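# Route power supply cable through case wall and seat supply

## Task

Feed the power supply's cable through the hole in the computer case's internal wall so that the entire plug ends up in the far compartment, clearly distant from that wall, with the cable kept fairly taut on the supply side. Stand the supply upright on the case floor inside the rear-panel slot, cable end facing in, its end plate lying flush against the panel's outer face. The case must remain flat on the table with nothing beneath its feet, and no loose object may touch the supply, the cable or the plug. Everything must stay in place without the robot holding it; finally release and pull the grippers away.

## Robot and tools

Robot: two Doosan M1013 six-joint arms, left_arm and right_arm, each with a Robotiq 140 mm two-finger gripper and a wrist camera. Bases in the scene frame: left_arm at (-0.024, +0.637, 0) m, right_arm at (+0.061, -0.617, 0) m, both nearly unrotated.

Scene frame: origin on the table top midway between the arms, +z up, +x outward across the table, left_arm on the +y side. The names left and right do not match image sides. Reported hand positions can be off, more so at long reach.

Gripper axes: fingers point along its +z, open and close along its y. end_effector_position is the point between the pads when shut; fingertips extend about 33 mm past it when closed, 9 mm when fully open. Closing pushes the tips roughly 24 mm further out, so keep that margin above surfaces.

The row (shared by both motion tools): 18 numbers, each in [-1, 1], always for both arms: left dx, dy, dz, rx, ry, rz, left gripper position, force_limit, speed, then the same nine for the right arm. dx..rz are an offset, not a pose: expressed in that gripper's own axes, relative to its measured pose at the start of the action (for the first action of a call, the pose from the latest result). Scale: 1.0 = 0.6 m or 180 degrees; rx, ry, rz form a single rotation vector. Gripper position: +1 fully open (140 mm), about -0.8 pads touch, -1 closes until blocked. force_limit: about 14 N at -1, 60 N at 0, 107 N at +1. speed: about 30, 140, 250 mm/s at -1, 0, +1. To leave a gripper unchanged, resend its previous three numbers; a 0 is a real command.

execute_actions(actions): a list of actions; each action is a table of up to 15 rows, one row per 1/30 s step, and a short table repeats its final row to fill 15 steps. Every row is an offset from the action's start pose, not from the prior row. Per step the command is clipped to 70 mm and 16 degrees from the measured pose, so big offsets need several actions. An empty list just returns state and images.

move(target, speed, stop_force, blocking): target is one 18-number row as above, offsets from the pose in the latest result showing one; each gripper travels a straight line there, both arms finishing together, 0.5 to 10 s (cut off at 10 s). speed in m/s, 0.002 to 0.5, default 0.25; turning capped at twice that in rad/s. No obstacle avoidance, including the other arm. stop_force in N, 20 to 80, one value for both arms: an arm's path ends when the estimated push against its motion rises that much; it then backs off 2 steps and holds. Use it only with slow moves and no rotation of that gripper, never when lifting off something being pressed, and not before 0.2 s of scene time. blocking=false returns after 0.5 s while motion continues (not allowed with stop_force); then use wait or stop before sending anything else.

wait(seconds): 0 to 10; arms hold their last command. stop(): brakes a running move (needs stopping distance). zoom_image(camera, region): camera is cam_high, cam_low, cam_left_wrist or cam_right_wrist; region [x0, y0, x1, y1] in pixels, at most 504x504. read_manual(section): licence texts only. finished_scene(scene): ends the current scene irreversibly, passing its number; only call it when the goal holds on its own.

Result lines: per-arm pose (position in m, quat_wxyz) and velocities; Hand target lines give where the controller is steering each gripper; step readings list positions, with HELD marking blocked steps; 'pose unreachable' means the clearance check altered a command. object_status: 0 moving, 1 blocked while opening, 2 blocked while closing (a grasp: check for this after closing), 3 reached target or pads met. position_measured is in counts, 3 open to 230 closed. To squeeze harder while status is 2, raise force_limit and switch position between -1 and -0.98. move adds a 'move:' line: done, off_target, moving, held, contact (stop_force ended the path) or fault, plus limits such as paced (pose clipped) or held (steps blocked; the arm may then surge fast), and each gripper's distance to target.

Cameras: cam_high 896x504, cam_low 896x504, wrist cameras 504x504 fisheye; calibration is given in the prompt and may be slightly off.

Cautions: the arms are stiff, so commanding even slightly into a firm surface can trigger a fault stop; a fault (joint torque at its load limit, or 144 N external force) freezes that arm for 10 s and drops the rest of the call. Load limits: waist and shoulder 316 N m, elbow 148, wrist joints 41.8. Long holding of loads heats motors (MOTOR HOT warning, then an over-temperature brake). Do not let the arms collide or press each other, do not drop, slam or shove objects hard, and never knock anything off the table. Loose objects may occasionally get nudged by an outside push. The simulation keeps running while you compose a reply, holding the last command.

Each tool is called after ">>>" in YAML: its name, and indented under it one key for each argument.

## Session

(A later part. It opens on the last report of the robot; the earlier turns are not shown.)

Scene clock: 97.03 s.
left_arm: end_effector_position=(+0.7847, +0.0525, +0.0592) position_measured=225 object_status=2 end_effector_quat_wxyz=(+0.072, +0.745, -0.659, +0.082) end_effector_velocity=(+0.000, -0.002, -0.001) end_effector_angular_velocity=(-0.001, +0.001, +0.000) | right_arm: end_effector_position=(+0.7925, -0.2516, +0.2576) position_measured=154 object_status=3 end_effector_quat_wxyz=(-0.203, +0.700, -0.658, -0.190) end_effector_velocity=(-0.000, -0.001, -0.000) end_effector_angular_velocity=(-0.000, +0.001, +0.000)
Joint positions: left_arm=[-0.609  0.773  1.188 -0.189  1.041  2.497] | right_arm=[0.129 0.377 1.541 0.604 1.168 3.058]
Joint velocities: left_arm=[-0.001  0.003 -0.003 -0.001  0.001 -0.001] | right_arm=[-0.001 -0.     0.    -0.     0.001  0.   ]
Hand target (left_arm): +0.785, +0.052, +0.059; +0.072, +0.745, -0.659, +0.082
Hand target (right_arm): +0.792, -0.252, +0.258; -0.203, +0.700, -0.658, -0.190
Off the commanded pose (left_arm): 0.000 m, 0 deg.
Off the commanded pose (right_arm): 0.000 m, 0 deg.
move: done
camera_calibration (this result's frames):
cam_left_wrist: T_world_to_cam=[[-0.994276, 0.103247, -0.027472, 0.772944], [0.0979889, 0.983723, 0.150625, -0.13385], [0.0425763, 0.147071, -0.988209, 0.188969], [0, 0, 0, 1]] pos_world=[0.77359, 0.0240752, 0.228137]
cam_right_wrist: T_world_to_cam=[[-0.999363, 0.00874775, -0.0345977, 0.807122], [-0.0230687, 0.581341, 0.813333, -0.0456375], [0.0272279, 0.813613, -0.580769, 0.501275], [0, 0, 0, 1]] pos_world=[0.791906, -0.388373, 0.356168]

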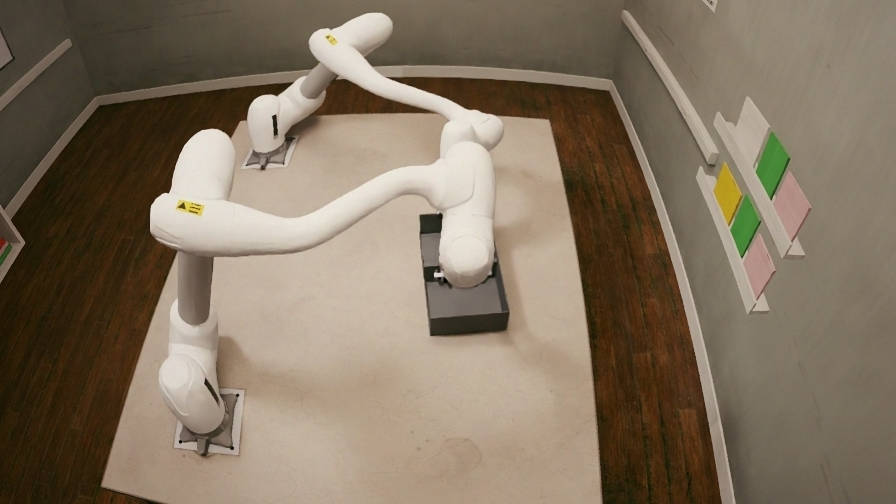

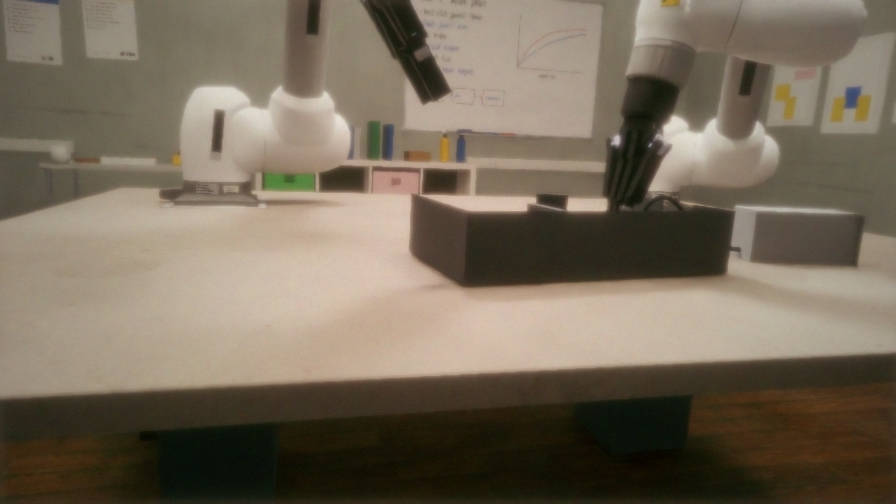

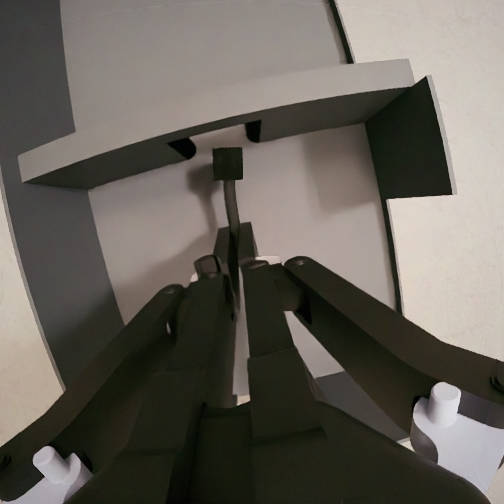

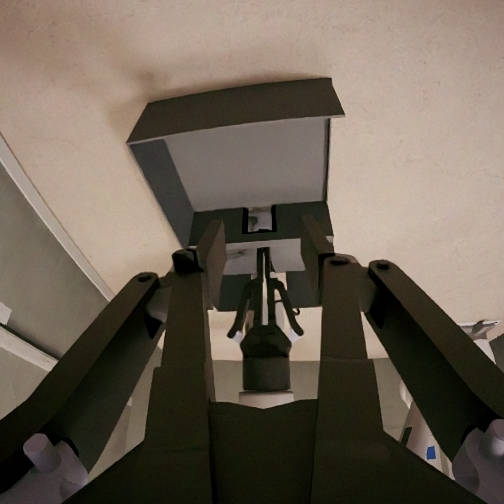

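>>> move:
  target: [0.073,-0.003,0.017,0,0,0,-1,0,-0.5,-0.07,0,0.33,0,0,0,-0.2,0,0]
  speed: 0.05

Scene clock: 107.47 s.
left_arm: end_effector_position=(+0.7921, +0.0081, +0.0588) position_measured=225 object_status=2 end_effector_quat_wxyz=(+0.072, +0.745, -0.659, +0.082) end_effector_velocity=(-0.000, +0.000, -0.000) end_effector_angular_velocity=(+0.000, +0.002, +0.001) | right_arm: end_effector_position=(+0.7900, -0.1105, +0.1126) position_measured=154 object_status=3 end_effector_quat_wxyz=(-0.203, +0.700, -0.658, -0.190) end_effector_velocity=(-0.001, +0.002, -0.001) end_effector_angular_velocity=(+0.000, +0.000, +0.001)
Joint positions: left_arm=[-0.642  0.824  1.094 -0.179  1.077  2.453] | right_arm=[0.304 0.543 1.573 0.675 0.916 3.069]
Joint velocities: left_arm=[-0.     0.    -0.    -0.001  0.001 -0.001] | right_arm=[ 0.002  0.002 -0.     0.001 -0.001 -0.   ]
Hand target (left_arm): +0.792, +0.008, +0.059; +0.072, +0.745, -0.659, +0.082
Hand target (right_arm): +0.790, -0.110, +0.113; -0.203, +0.700, -0.658, -0.190
Off the commanded pose (left_arm): 0.000 m, 0 deg.
Off the commanded pose (right_arm): 0.000 m, 0 deg.
move: done
camera_calibration (this result's frames):
cam_left_wrist: T_world_to_cam=[[-0.994282, 0.103188, -0.0274975, 0.784836], [0.0979297, 0.983738, 0.150561, -0.0907955], [0.0425864, 0.147007, -0.988218, 0.194784], [0, 0, 0, 1]] pos_world=[0.780944, -0.020301, 0.22774]
cam_right_wrist: T_world_to_cam=[[-0.999369, 0.00887036, -0.0344081, 0.798404], [-0.022852, 0.581078, 0.813527, -0.0100418], [0.02721, 0.8138, -0.580508, 0.302359], [0, 0, 0, 1]] pos_world=[0.789443, -0.247307, 0.211163]

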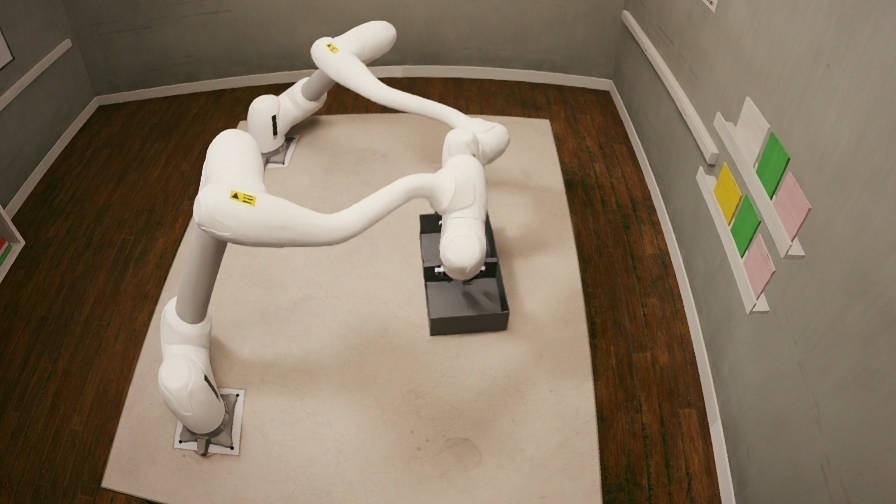

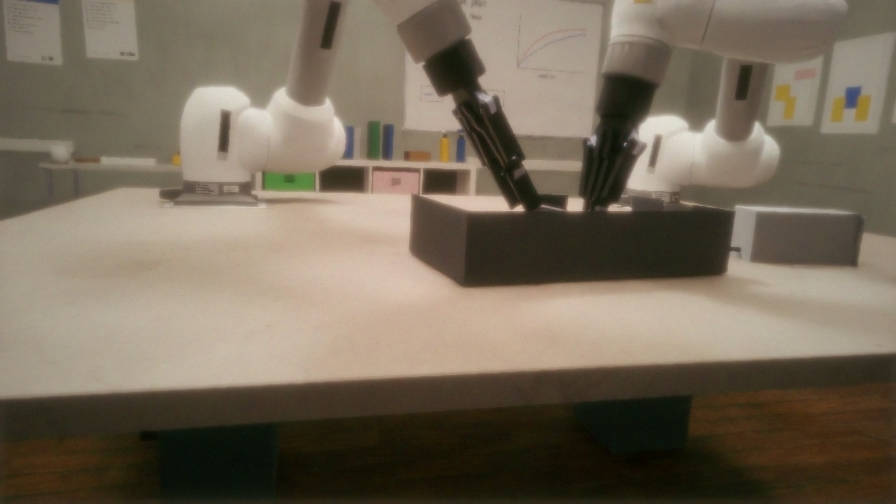

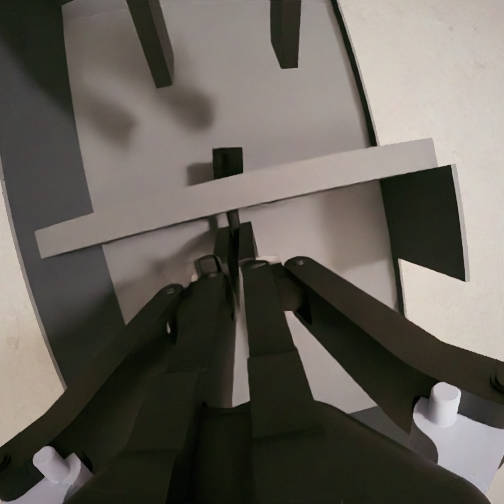

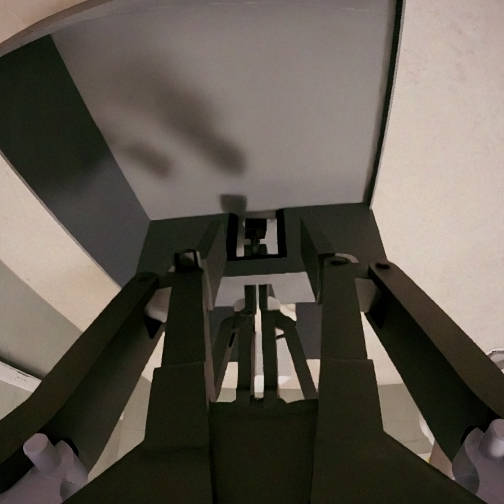

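>>> move:
  target: [0.02,0,0.004,0,0,0,-1,0,-0.5,-0.005,-0.006,0.113,0,0,0,-0.3,0,0]
  speed: 0.03

Scene clock: 116.73 s.
left_arm: end_effector_position=(+0.7936, -0.0040, +0.0591) position_measured=225 object_status=2 end_effector_quat_wxyz=(+0.072, +0.745, -0.659, +0.082) end_effector_velocity=(+0.000, +0.000, -0.000) end_effector_angular_velocity=(+0.001, -0.000, -0.000) | right_arm: end_effector_position=(+0.7935, -0.0716, +0.0571) position_measured=167 object_status=3 end_effector_quat_wxyz=(-0.203, +0.700, -0.658, -0.190) end_effector_velocity=(+0.001, +0.000, -0.001) end_effector_angular_velocity=(-0.000, +0.000, -0.000)
Joint positions: left_arm=[-0.651  0.838  1.067 -0.177  1.088  2.441] | right_arm=[0.347 0.619 1.561 0.709 0.844 3.052]
Joint velocities: left_arm=[-0.     0.    -0.001  0.001  0.001 -0.   ] | right_arm=[-0.     0.002 -0.001  0.    -0.001 -0.   ]
Hand target (left_arm): +0.794, -0.004, +0.059; +0.072, +0.745, -0.659, +0.082
Hand target (right_arm): +0.793, -0.072, +0.057; -0.203, +0.700, -0.658, -0.190
Off the commanded pose (left_arm): 0.000 m, 0 deg.
Off the commanded pose (right_arm): 0.000 m, 0 deg.
move: done
camera_calibration (this result's frames):
cam_left_wrist: T_world_to_cam=[[-0.994283, 0.10317, -0.0275049, 0.787601], [0.0979116, 0.983743, 0.150543, -0.0790459], [0.0425892, 0.14699, -0.988221, 0.196772], [0, 0, 0, 1]] pos_world=[0.782458, -0.0324192, 0.228017]
cam_right_wrist: T_world_to_cam=[[-0.99937, 0.00890673, -0.034365, 0.799601], [-0.0227975, 0.581027, 0.813565, 0.0125614], [0.0272132, 0.813836, -0.580457, 0.238408], [0, 0, 0, 1]] pos_world=[0.792895, -0.208445, 0.155644]

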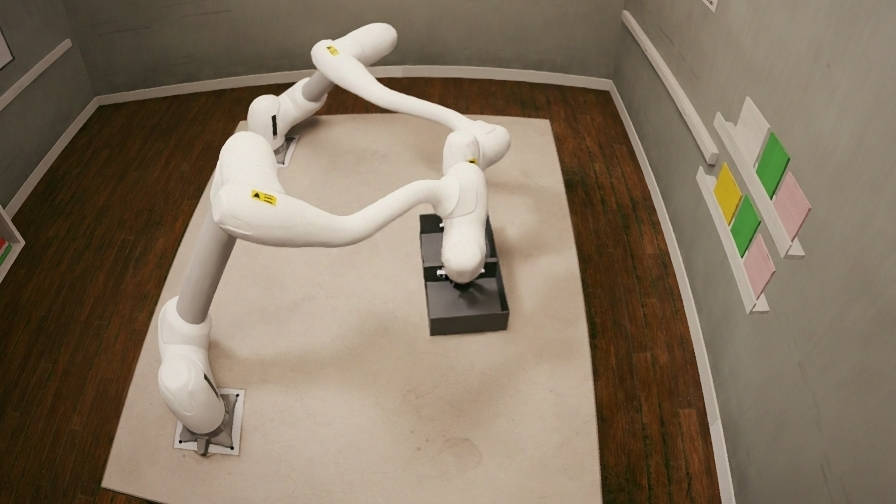

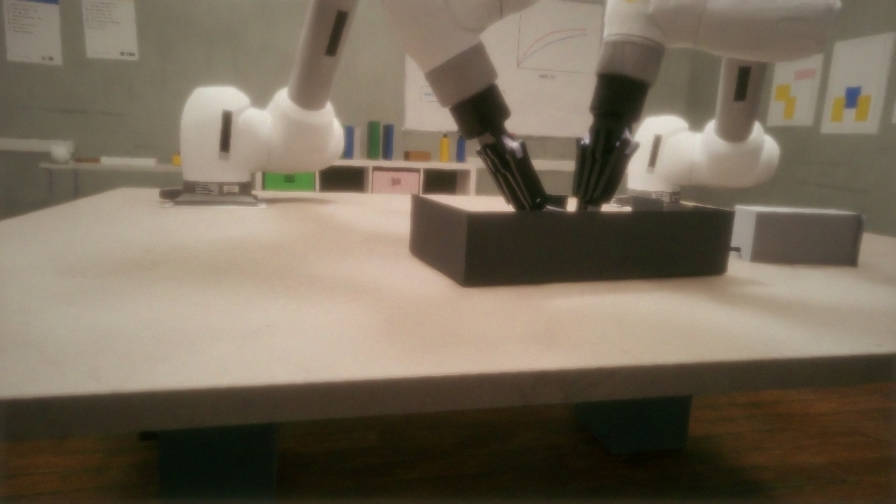

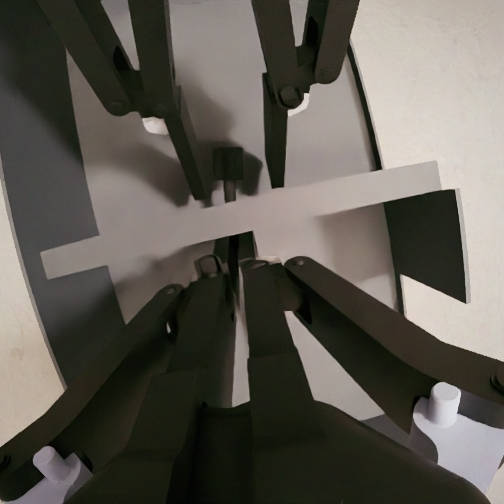

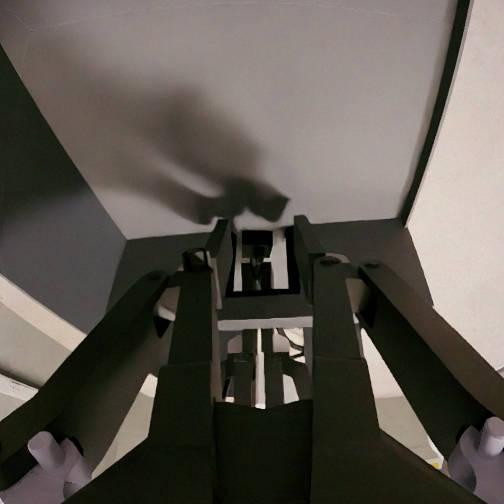

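>>> move:
  target: [0,0,0,0,0,0,-1,0,-0.5,0.005,-0.004,0,0,0,0,-1,0,-0.5]
  speed: 0.02

>>> move:
  target: [-0.01,0,0,0,0,0,-0.4,0,-0.5,0,0,0,0,0,0,-1,0,-0.5]
  speed: 0.02

>>> move:
  target: [-0.1,0,-0.25,0,0,0,-0.4,0,-0.5,0,0,0,0,0,0,-1,0,-0.5]
  speed: 0.15

>>> move:
  target: [-0.5,0.05,-0.15,0,-0.07,0,0.6,0,0,0,0,0,0,0,0,-1,0,-0.5]

Scene clock: 126.37 s.
left_arm: end_effector_position=(+0.7936, -0.0041, +0.0591) position_measured=225 object_status=2 end_effector_quat_wxyz=(+0.072, +0.745, -0.659, +0.082) end_effector_velocity=(+0.000, +0.000, -0.001) end_effector_angular_velocity=(+0.001, +0.001, -0.000) | right_arm: end_effector_position=(+0.7960, -0.0740, +0.0556) position_measured=207 object_status=2 end_effector_quat_wxyz=(-0.203, +0.700, -0.658, -0.190) end_effector_velocity=(-0.000, +0.000, -0.001) end_effector_angular_velocity=(-0.000, +0.000, +0.001)
Joint positions: left_arm=[-0.651  0.838  1.067 -0.177  1.088  2.441] | right_arm=[0.343 0.622 1.558 0.71  0.846 3.048]
Joint velocities: left_arm=[ 0.     0.001  0.    -0.    -0.     0.001] | right_arm=[-0.     0.001 -0.     0.     0.    -0.001]
Hand target (left_arm): +0.794, -0.004, +0.059; +0.072, +0.745, -0.659, +0.082
Hand target (right_arm): +0.796, -0.074, +0.056; -0.203, +0.700, -0.658, -0.190
Off the commanded pose (left_arm): 0.000 m, 0 deg.
Off the commanded pose (right_arm): 0.000 m, 0 deg.
move: done
camera_calibration (this result's frames):
cam_left_wrist: T_world_to_cam=[[-0.994276, 0.103238, -0.0275058, 0.787564], [0.0979791, 0.983736, 0.150543, -0.079017], [0.0426002, 0.146986, -0.988221, 0.196777], [0, 0, 0, 1]] pos_world=[0.782416, -0.0324983, 0.228017]
cam_right_wrist: T_world_to_cam=[[-0.999369, 0.00891056, -0.0343795, 0.802109], [-0.022808, 0.580998, 0.813585, 0.0151736], [0.0272239, 0.813856, -0.580428, 0.239368], [0, 0, 0, 1]] pos_world=[0.795432, -0.210774, 0.154167]

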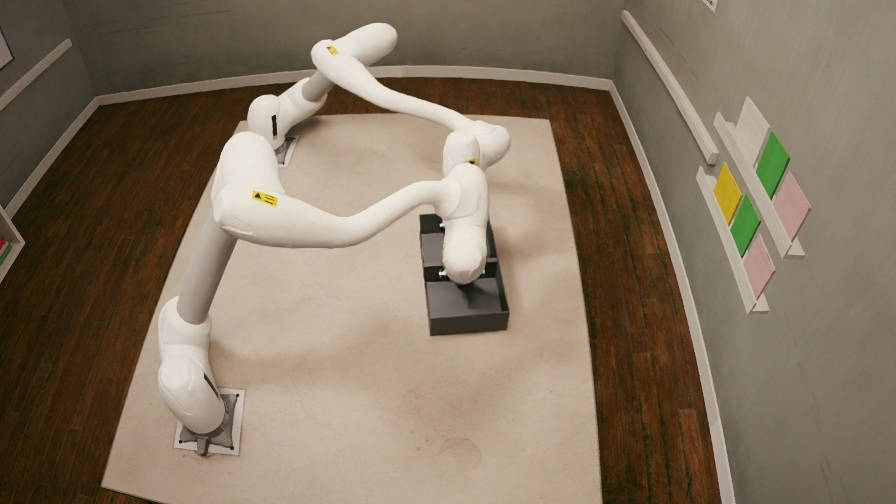

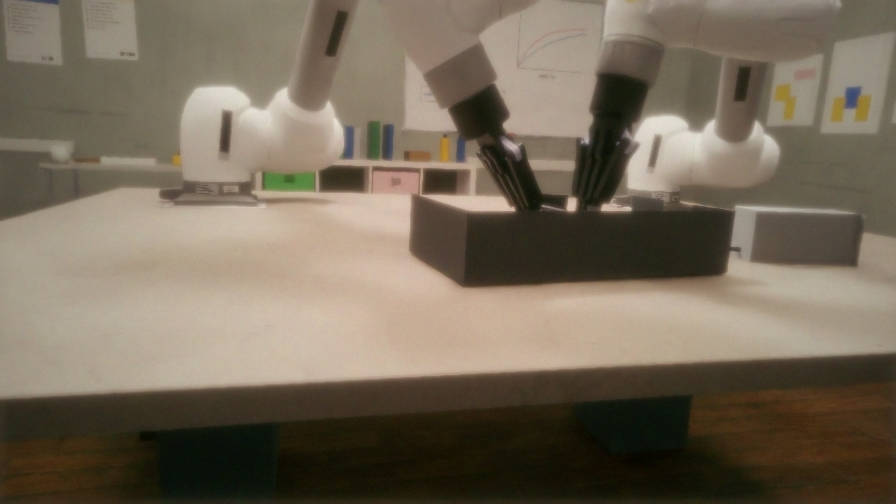

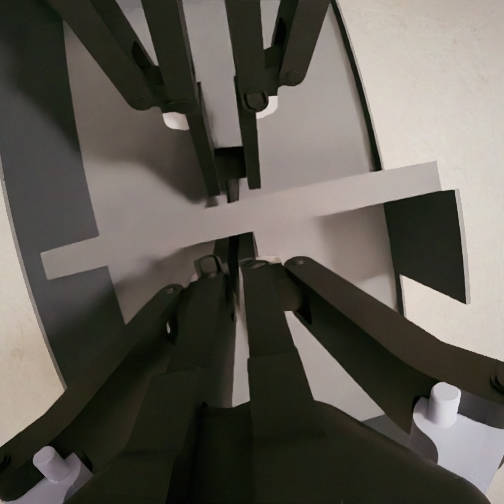

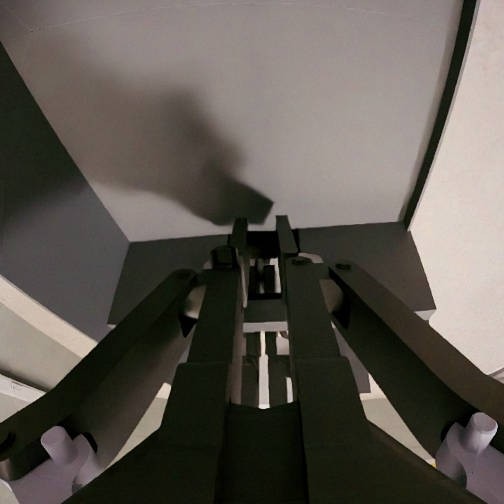

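Scene clock: 127.07 s.
left_arm: end_effector_position=(+0.7928, +0.0016, +0.0578) position_measured=179 object_status=3 end_effector_quat_wxyz=(+0.072, +0.745, -0.659, +0.082) end_effector_velocity=(-0.000, +0.001, -0.001) end_effector_angular_velocity=(-0.001, +0.001, +0.001) | right_arm: end_effector_position=(+0.7960, -0.0740, +0.0556) position_measured=207 object_status=2 end_effector_quat_wxyz=(-0.203, +0.700, -0.658, -0.190) end_effector_velocity=(+0.001, -0.000, -0.000) end_effector_angular_velocity=(+0.000, -0.001, -0.001)
Joint positions: left_arm=[-0.647  0.832  1.081 -0.178  1.081  2.447] | right_arm=[0.343 0.622 1.558 0.71  0.846 3.048]
Joint velocities: left_arm=[ 0.001 -0.001  0.004 -0.002 -0.002  0.002] | right_arm=[-0.001  0.    -0.     0.    -0.001  0.   ]
Hand target (left_arm): +0.793, +0.002, +0.058; +0.072, +0.745, -0.659, +0.082
Hand target (right_arm): +0.796, -0.074, +0.056; -0.203, +0.700, -0.658, -0.190
Off the commanded pose (left_arm): 0.000 m, 0 deg.
Off the commanded pose (right_arm): 0.000 m, 0 deg.
move: done
camera_calibration (this result's frames):
cam_left_wrist: T_world_to_cam=[[-0.994274, 0.103261, -0.0274974, 0.786224], [0.098002, 0.983732, 0.150556, -0.0843694], [0.0425966, 0.147, -0.988219, 0.194705], [0, 0, 0, 1]] pos_world=[0.781697, -0.0268107, 0.226732]
cam_right_wrist: T_world_to_cam=[[-0.999372, 0.00884152, -0.0343012, 0.802074], [-0.0227843, 0.581, 0.813585, 0.0151683], [0.0271223, 0.813856, -0.580434, 0.239438], [0, 0, 0, 1]] pos_world=[0.795422, -0.210772, 0.154149]

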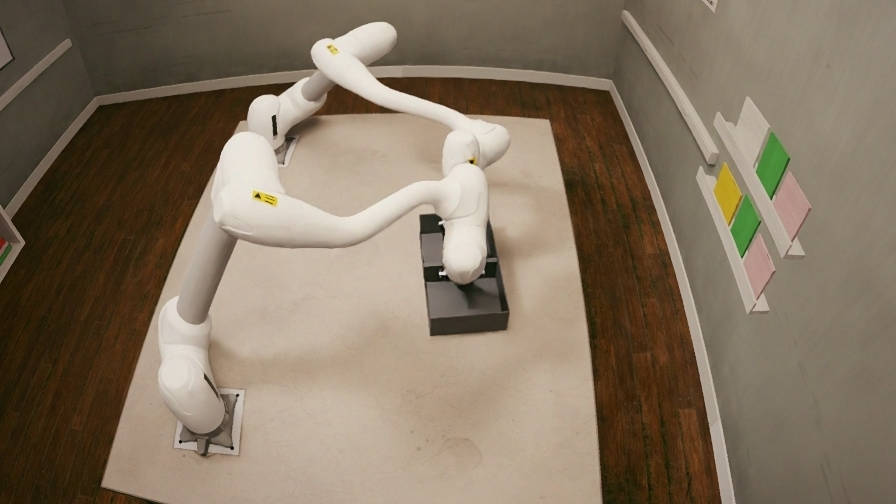

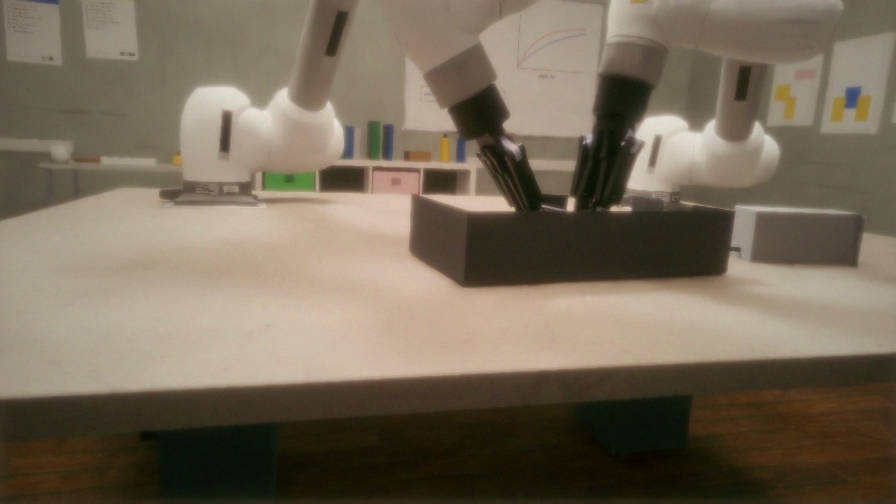

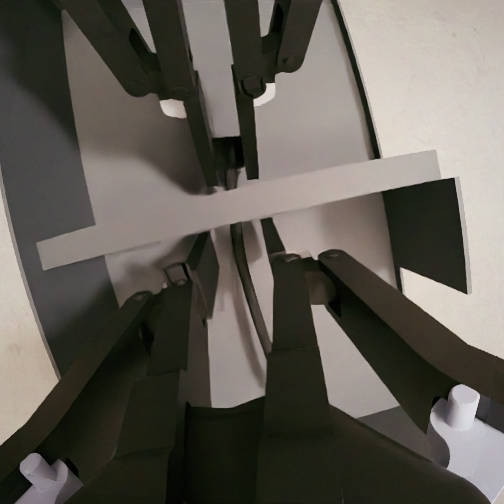

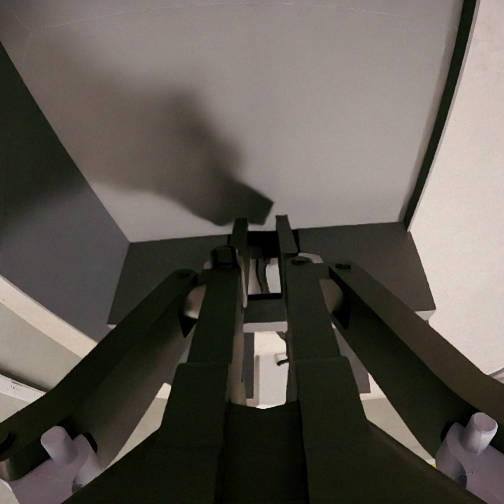

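Scene clock: 128.60 s.
left_arm: end_effector_position=(+0.7817, +0.0921, +0.1909) position_measured=179 object_status=3 end_effector_quat_wxyz=(+0.072, +0.745, -0.658, +0.082) end_effector_velocity=(-0.001, +0.001, +0.001) end_effector_angular_velocity=(-0.000, +0.002, +0.001) | right_arm: end_effector_position=(+0.7960, -0.0740, +0.0556) position_measured=207 object_status=2 end_effector_quat_wxyz=(-0.203, +0.700, -0.658, -0.190) end_effector_velocity=(+0.000, -0.000, +0.000) end_effector_angular_velocity=(+0.000, +0.001, -0.000)
Joint positions: left_arm=[-0.576  0.664  1.134 -0.179  1.208  2.498] | right_arm=[0.343 0.622 1.558 0.71  0.846 3.048]
Joint velocities: left_arm=[ 0.001 -0.001  0.    -0.001  0.002 -0.   ] | right_arm=[-0.001 -0.     0.     0.     0.001 -0.   ]
Hand target (left_arm): +0.782, +0.092, +0.191; +0.072, +0.745, -0.658, +0.082
Hand target (right_arm): +0.796, -0.074, +0.056; -0.203, +0.700, -0.658, -0.190
Off the commanded pose (left_arm): 0.000 m, 0 deg.
Off the commanded pose (right_arm): 0.000 m, 0 deg.
move: done
camera_calibration (this result's frames):
cam_left_wrist: T_world_to_cam=[[-0.994291, 0.10311, -0.0274452, 0.769495], [0.0978523, 0.983716, 0.150758, -0.192303], [0.042543, 0.147212, -0.98819, 0.313452], [0, 0, 0, 1]] pos_world=[0.770585, 0.0636849, 0.35986]
cam_right_wrist: T_world_to_cam=[[-0.999372, 0.00884118, -0.0343012, 0.802074], [-0.0227845, 0.581, 0.813585, 0.0151681], [0.027122, 0.813856, -0.580434, 0.239438], [0, 0, 0, 1]] pos_world=[0.795422, -0.210772, 0.154149]

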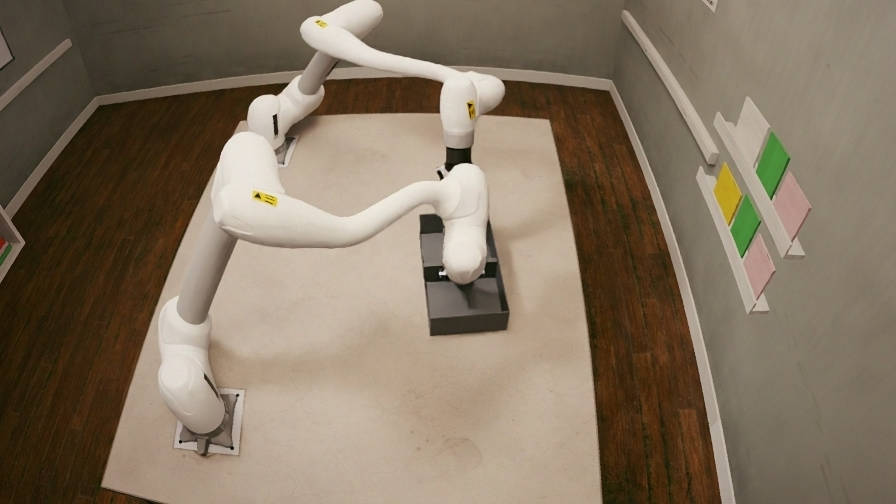

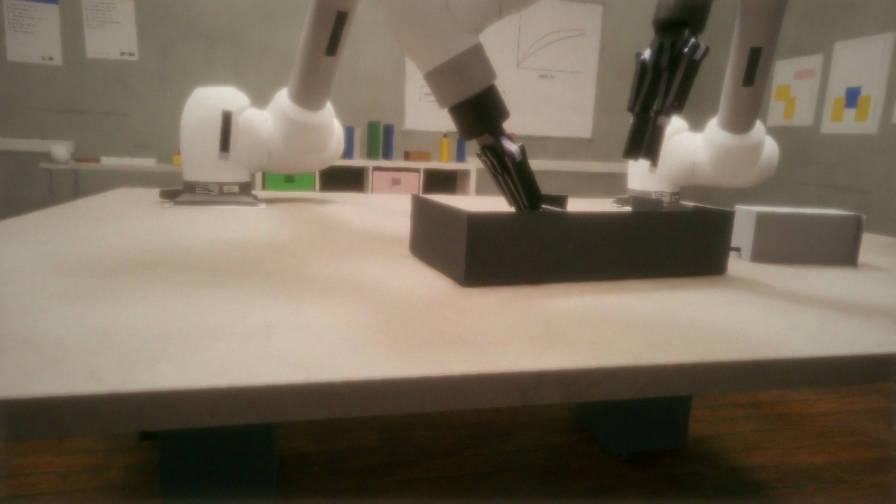

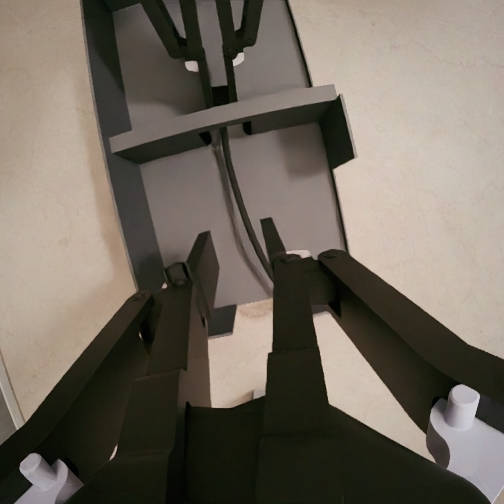

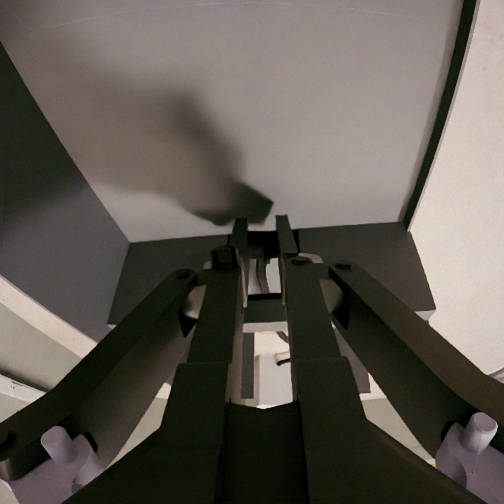

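Scene clock: 130.37 s.
left_arm: end_effector_position=(+0.7134, +0.3983, +0.2134) position_measured=53 object_status=3 end_effector_quat_wxyz=(-0.000, +0.749, -0.663, -0.000) end_effector_velocity=(-0.001, +0.001, +0.000) end_effector_angular_velocity=(+0.000, +0.001, +0.000) | right_arm: end_effector_position=(+0.7960, -0.0740, +0.0556) position_measured=207 object_status=2 end_effector_quat_wxyz=(-0.203, +0.700, -0.658, -0.190) end_effector_velocity=(-0.000, +0.001, +0.000) end_effector_angular_velocity=(+0.000, -0.002, +0.001)
Joint positions: left_arm=[-0.361  0.405  1.486  0.001  1.25   2.66 ] | right_arm=[0.343 0.622 1.558 0.71  0.846 3.048]
Joint velocities: left_arm=[ 0.002 -0.001  0.001 -0.     0.001  0.002] | right_arm=[ 0.001 -0.    -0.    -0.    -0.002 -0.   ]
Hand target (left_arm): +0.713, +0.399, +0.213; -0.001, +0.749, -0.663, -0.000
Hand target (right_arm): +0.796, -0.074, +0.056; -0.203, +0.700, -0.658, -0.190
Off the commanded pose (left_arm): 0.000 m, 0 deg.
Off the commanded pose (right_arm): 0.000 m, 0 deg.
move: done
camera_calibration (this result's frames):
cam_left_wrist: T_world_to_cam=[[-0.994335, 0.103893, 0.0224522, 0.659638], [0.105029, 0.927897, 0.357737, -0.517285], [0.0163332, 0.358069, -0.933552, 0.216565], [0, 0, 0, 1]] pos_world=[0.706694, 0.33391, 0.372417]
cam_right_wrist: T_world_to_cam=[[-0.999372, 0.00884107, -0.0343012, 0.802074], [-0.0227846, 0.581, 0.813585, 0.0151682], [0.0271219, 0.813856, -0.580434, 0.239438], [0, 0, 0, 1]] pos_world=[0.795422, -0.210772, 0.154149]

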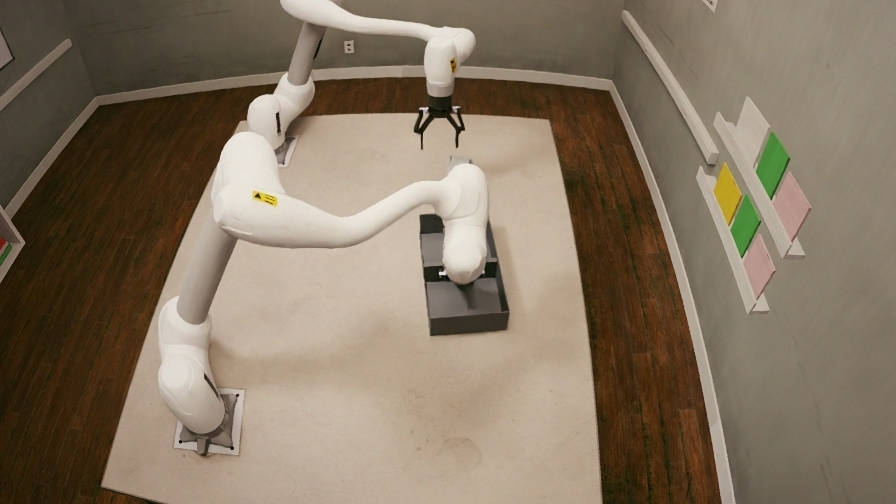

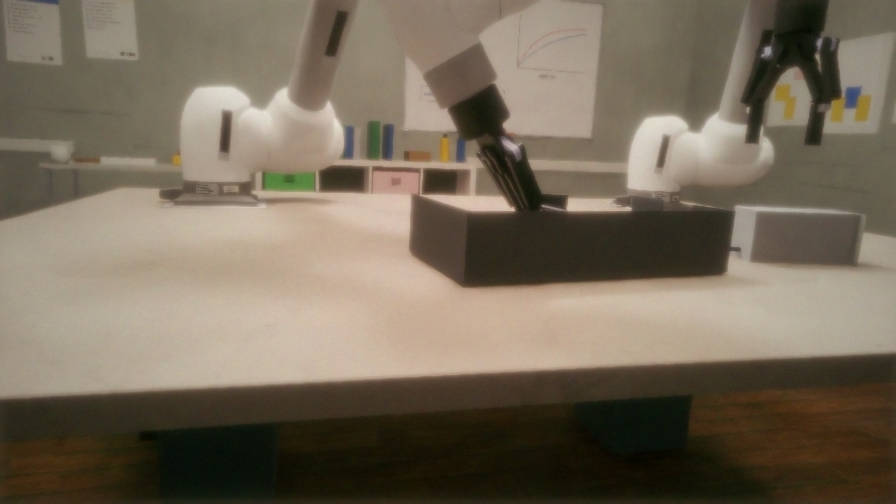

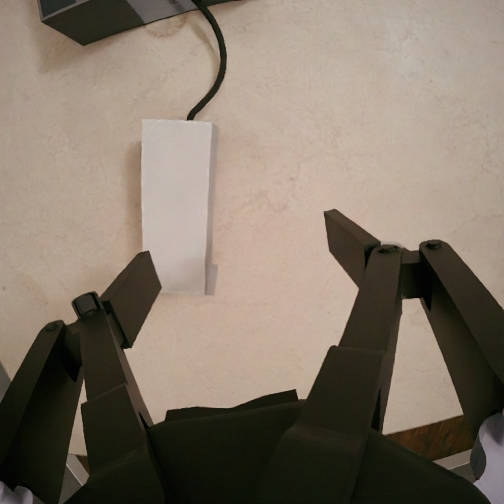

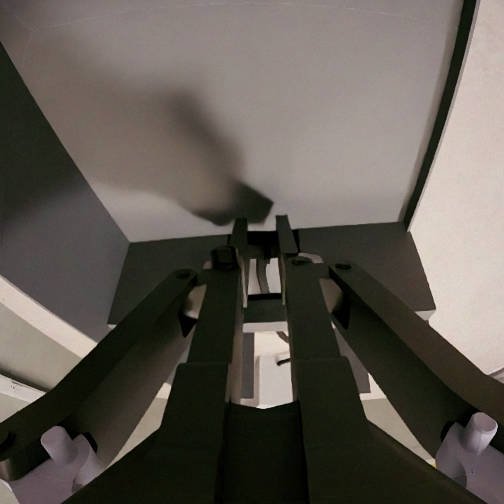

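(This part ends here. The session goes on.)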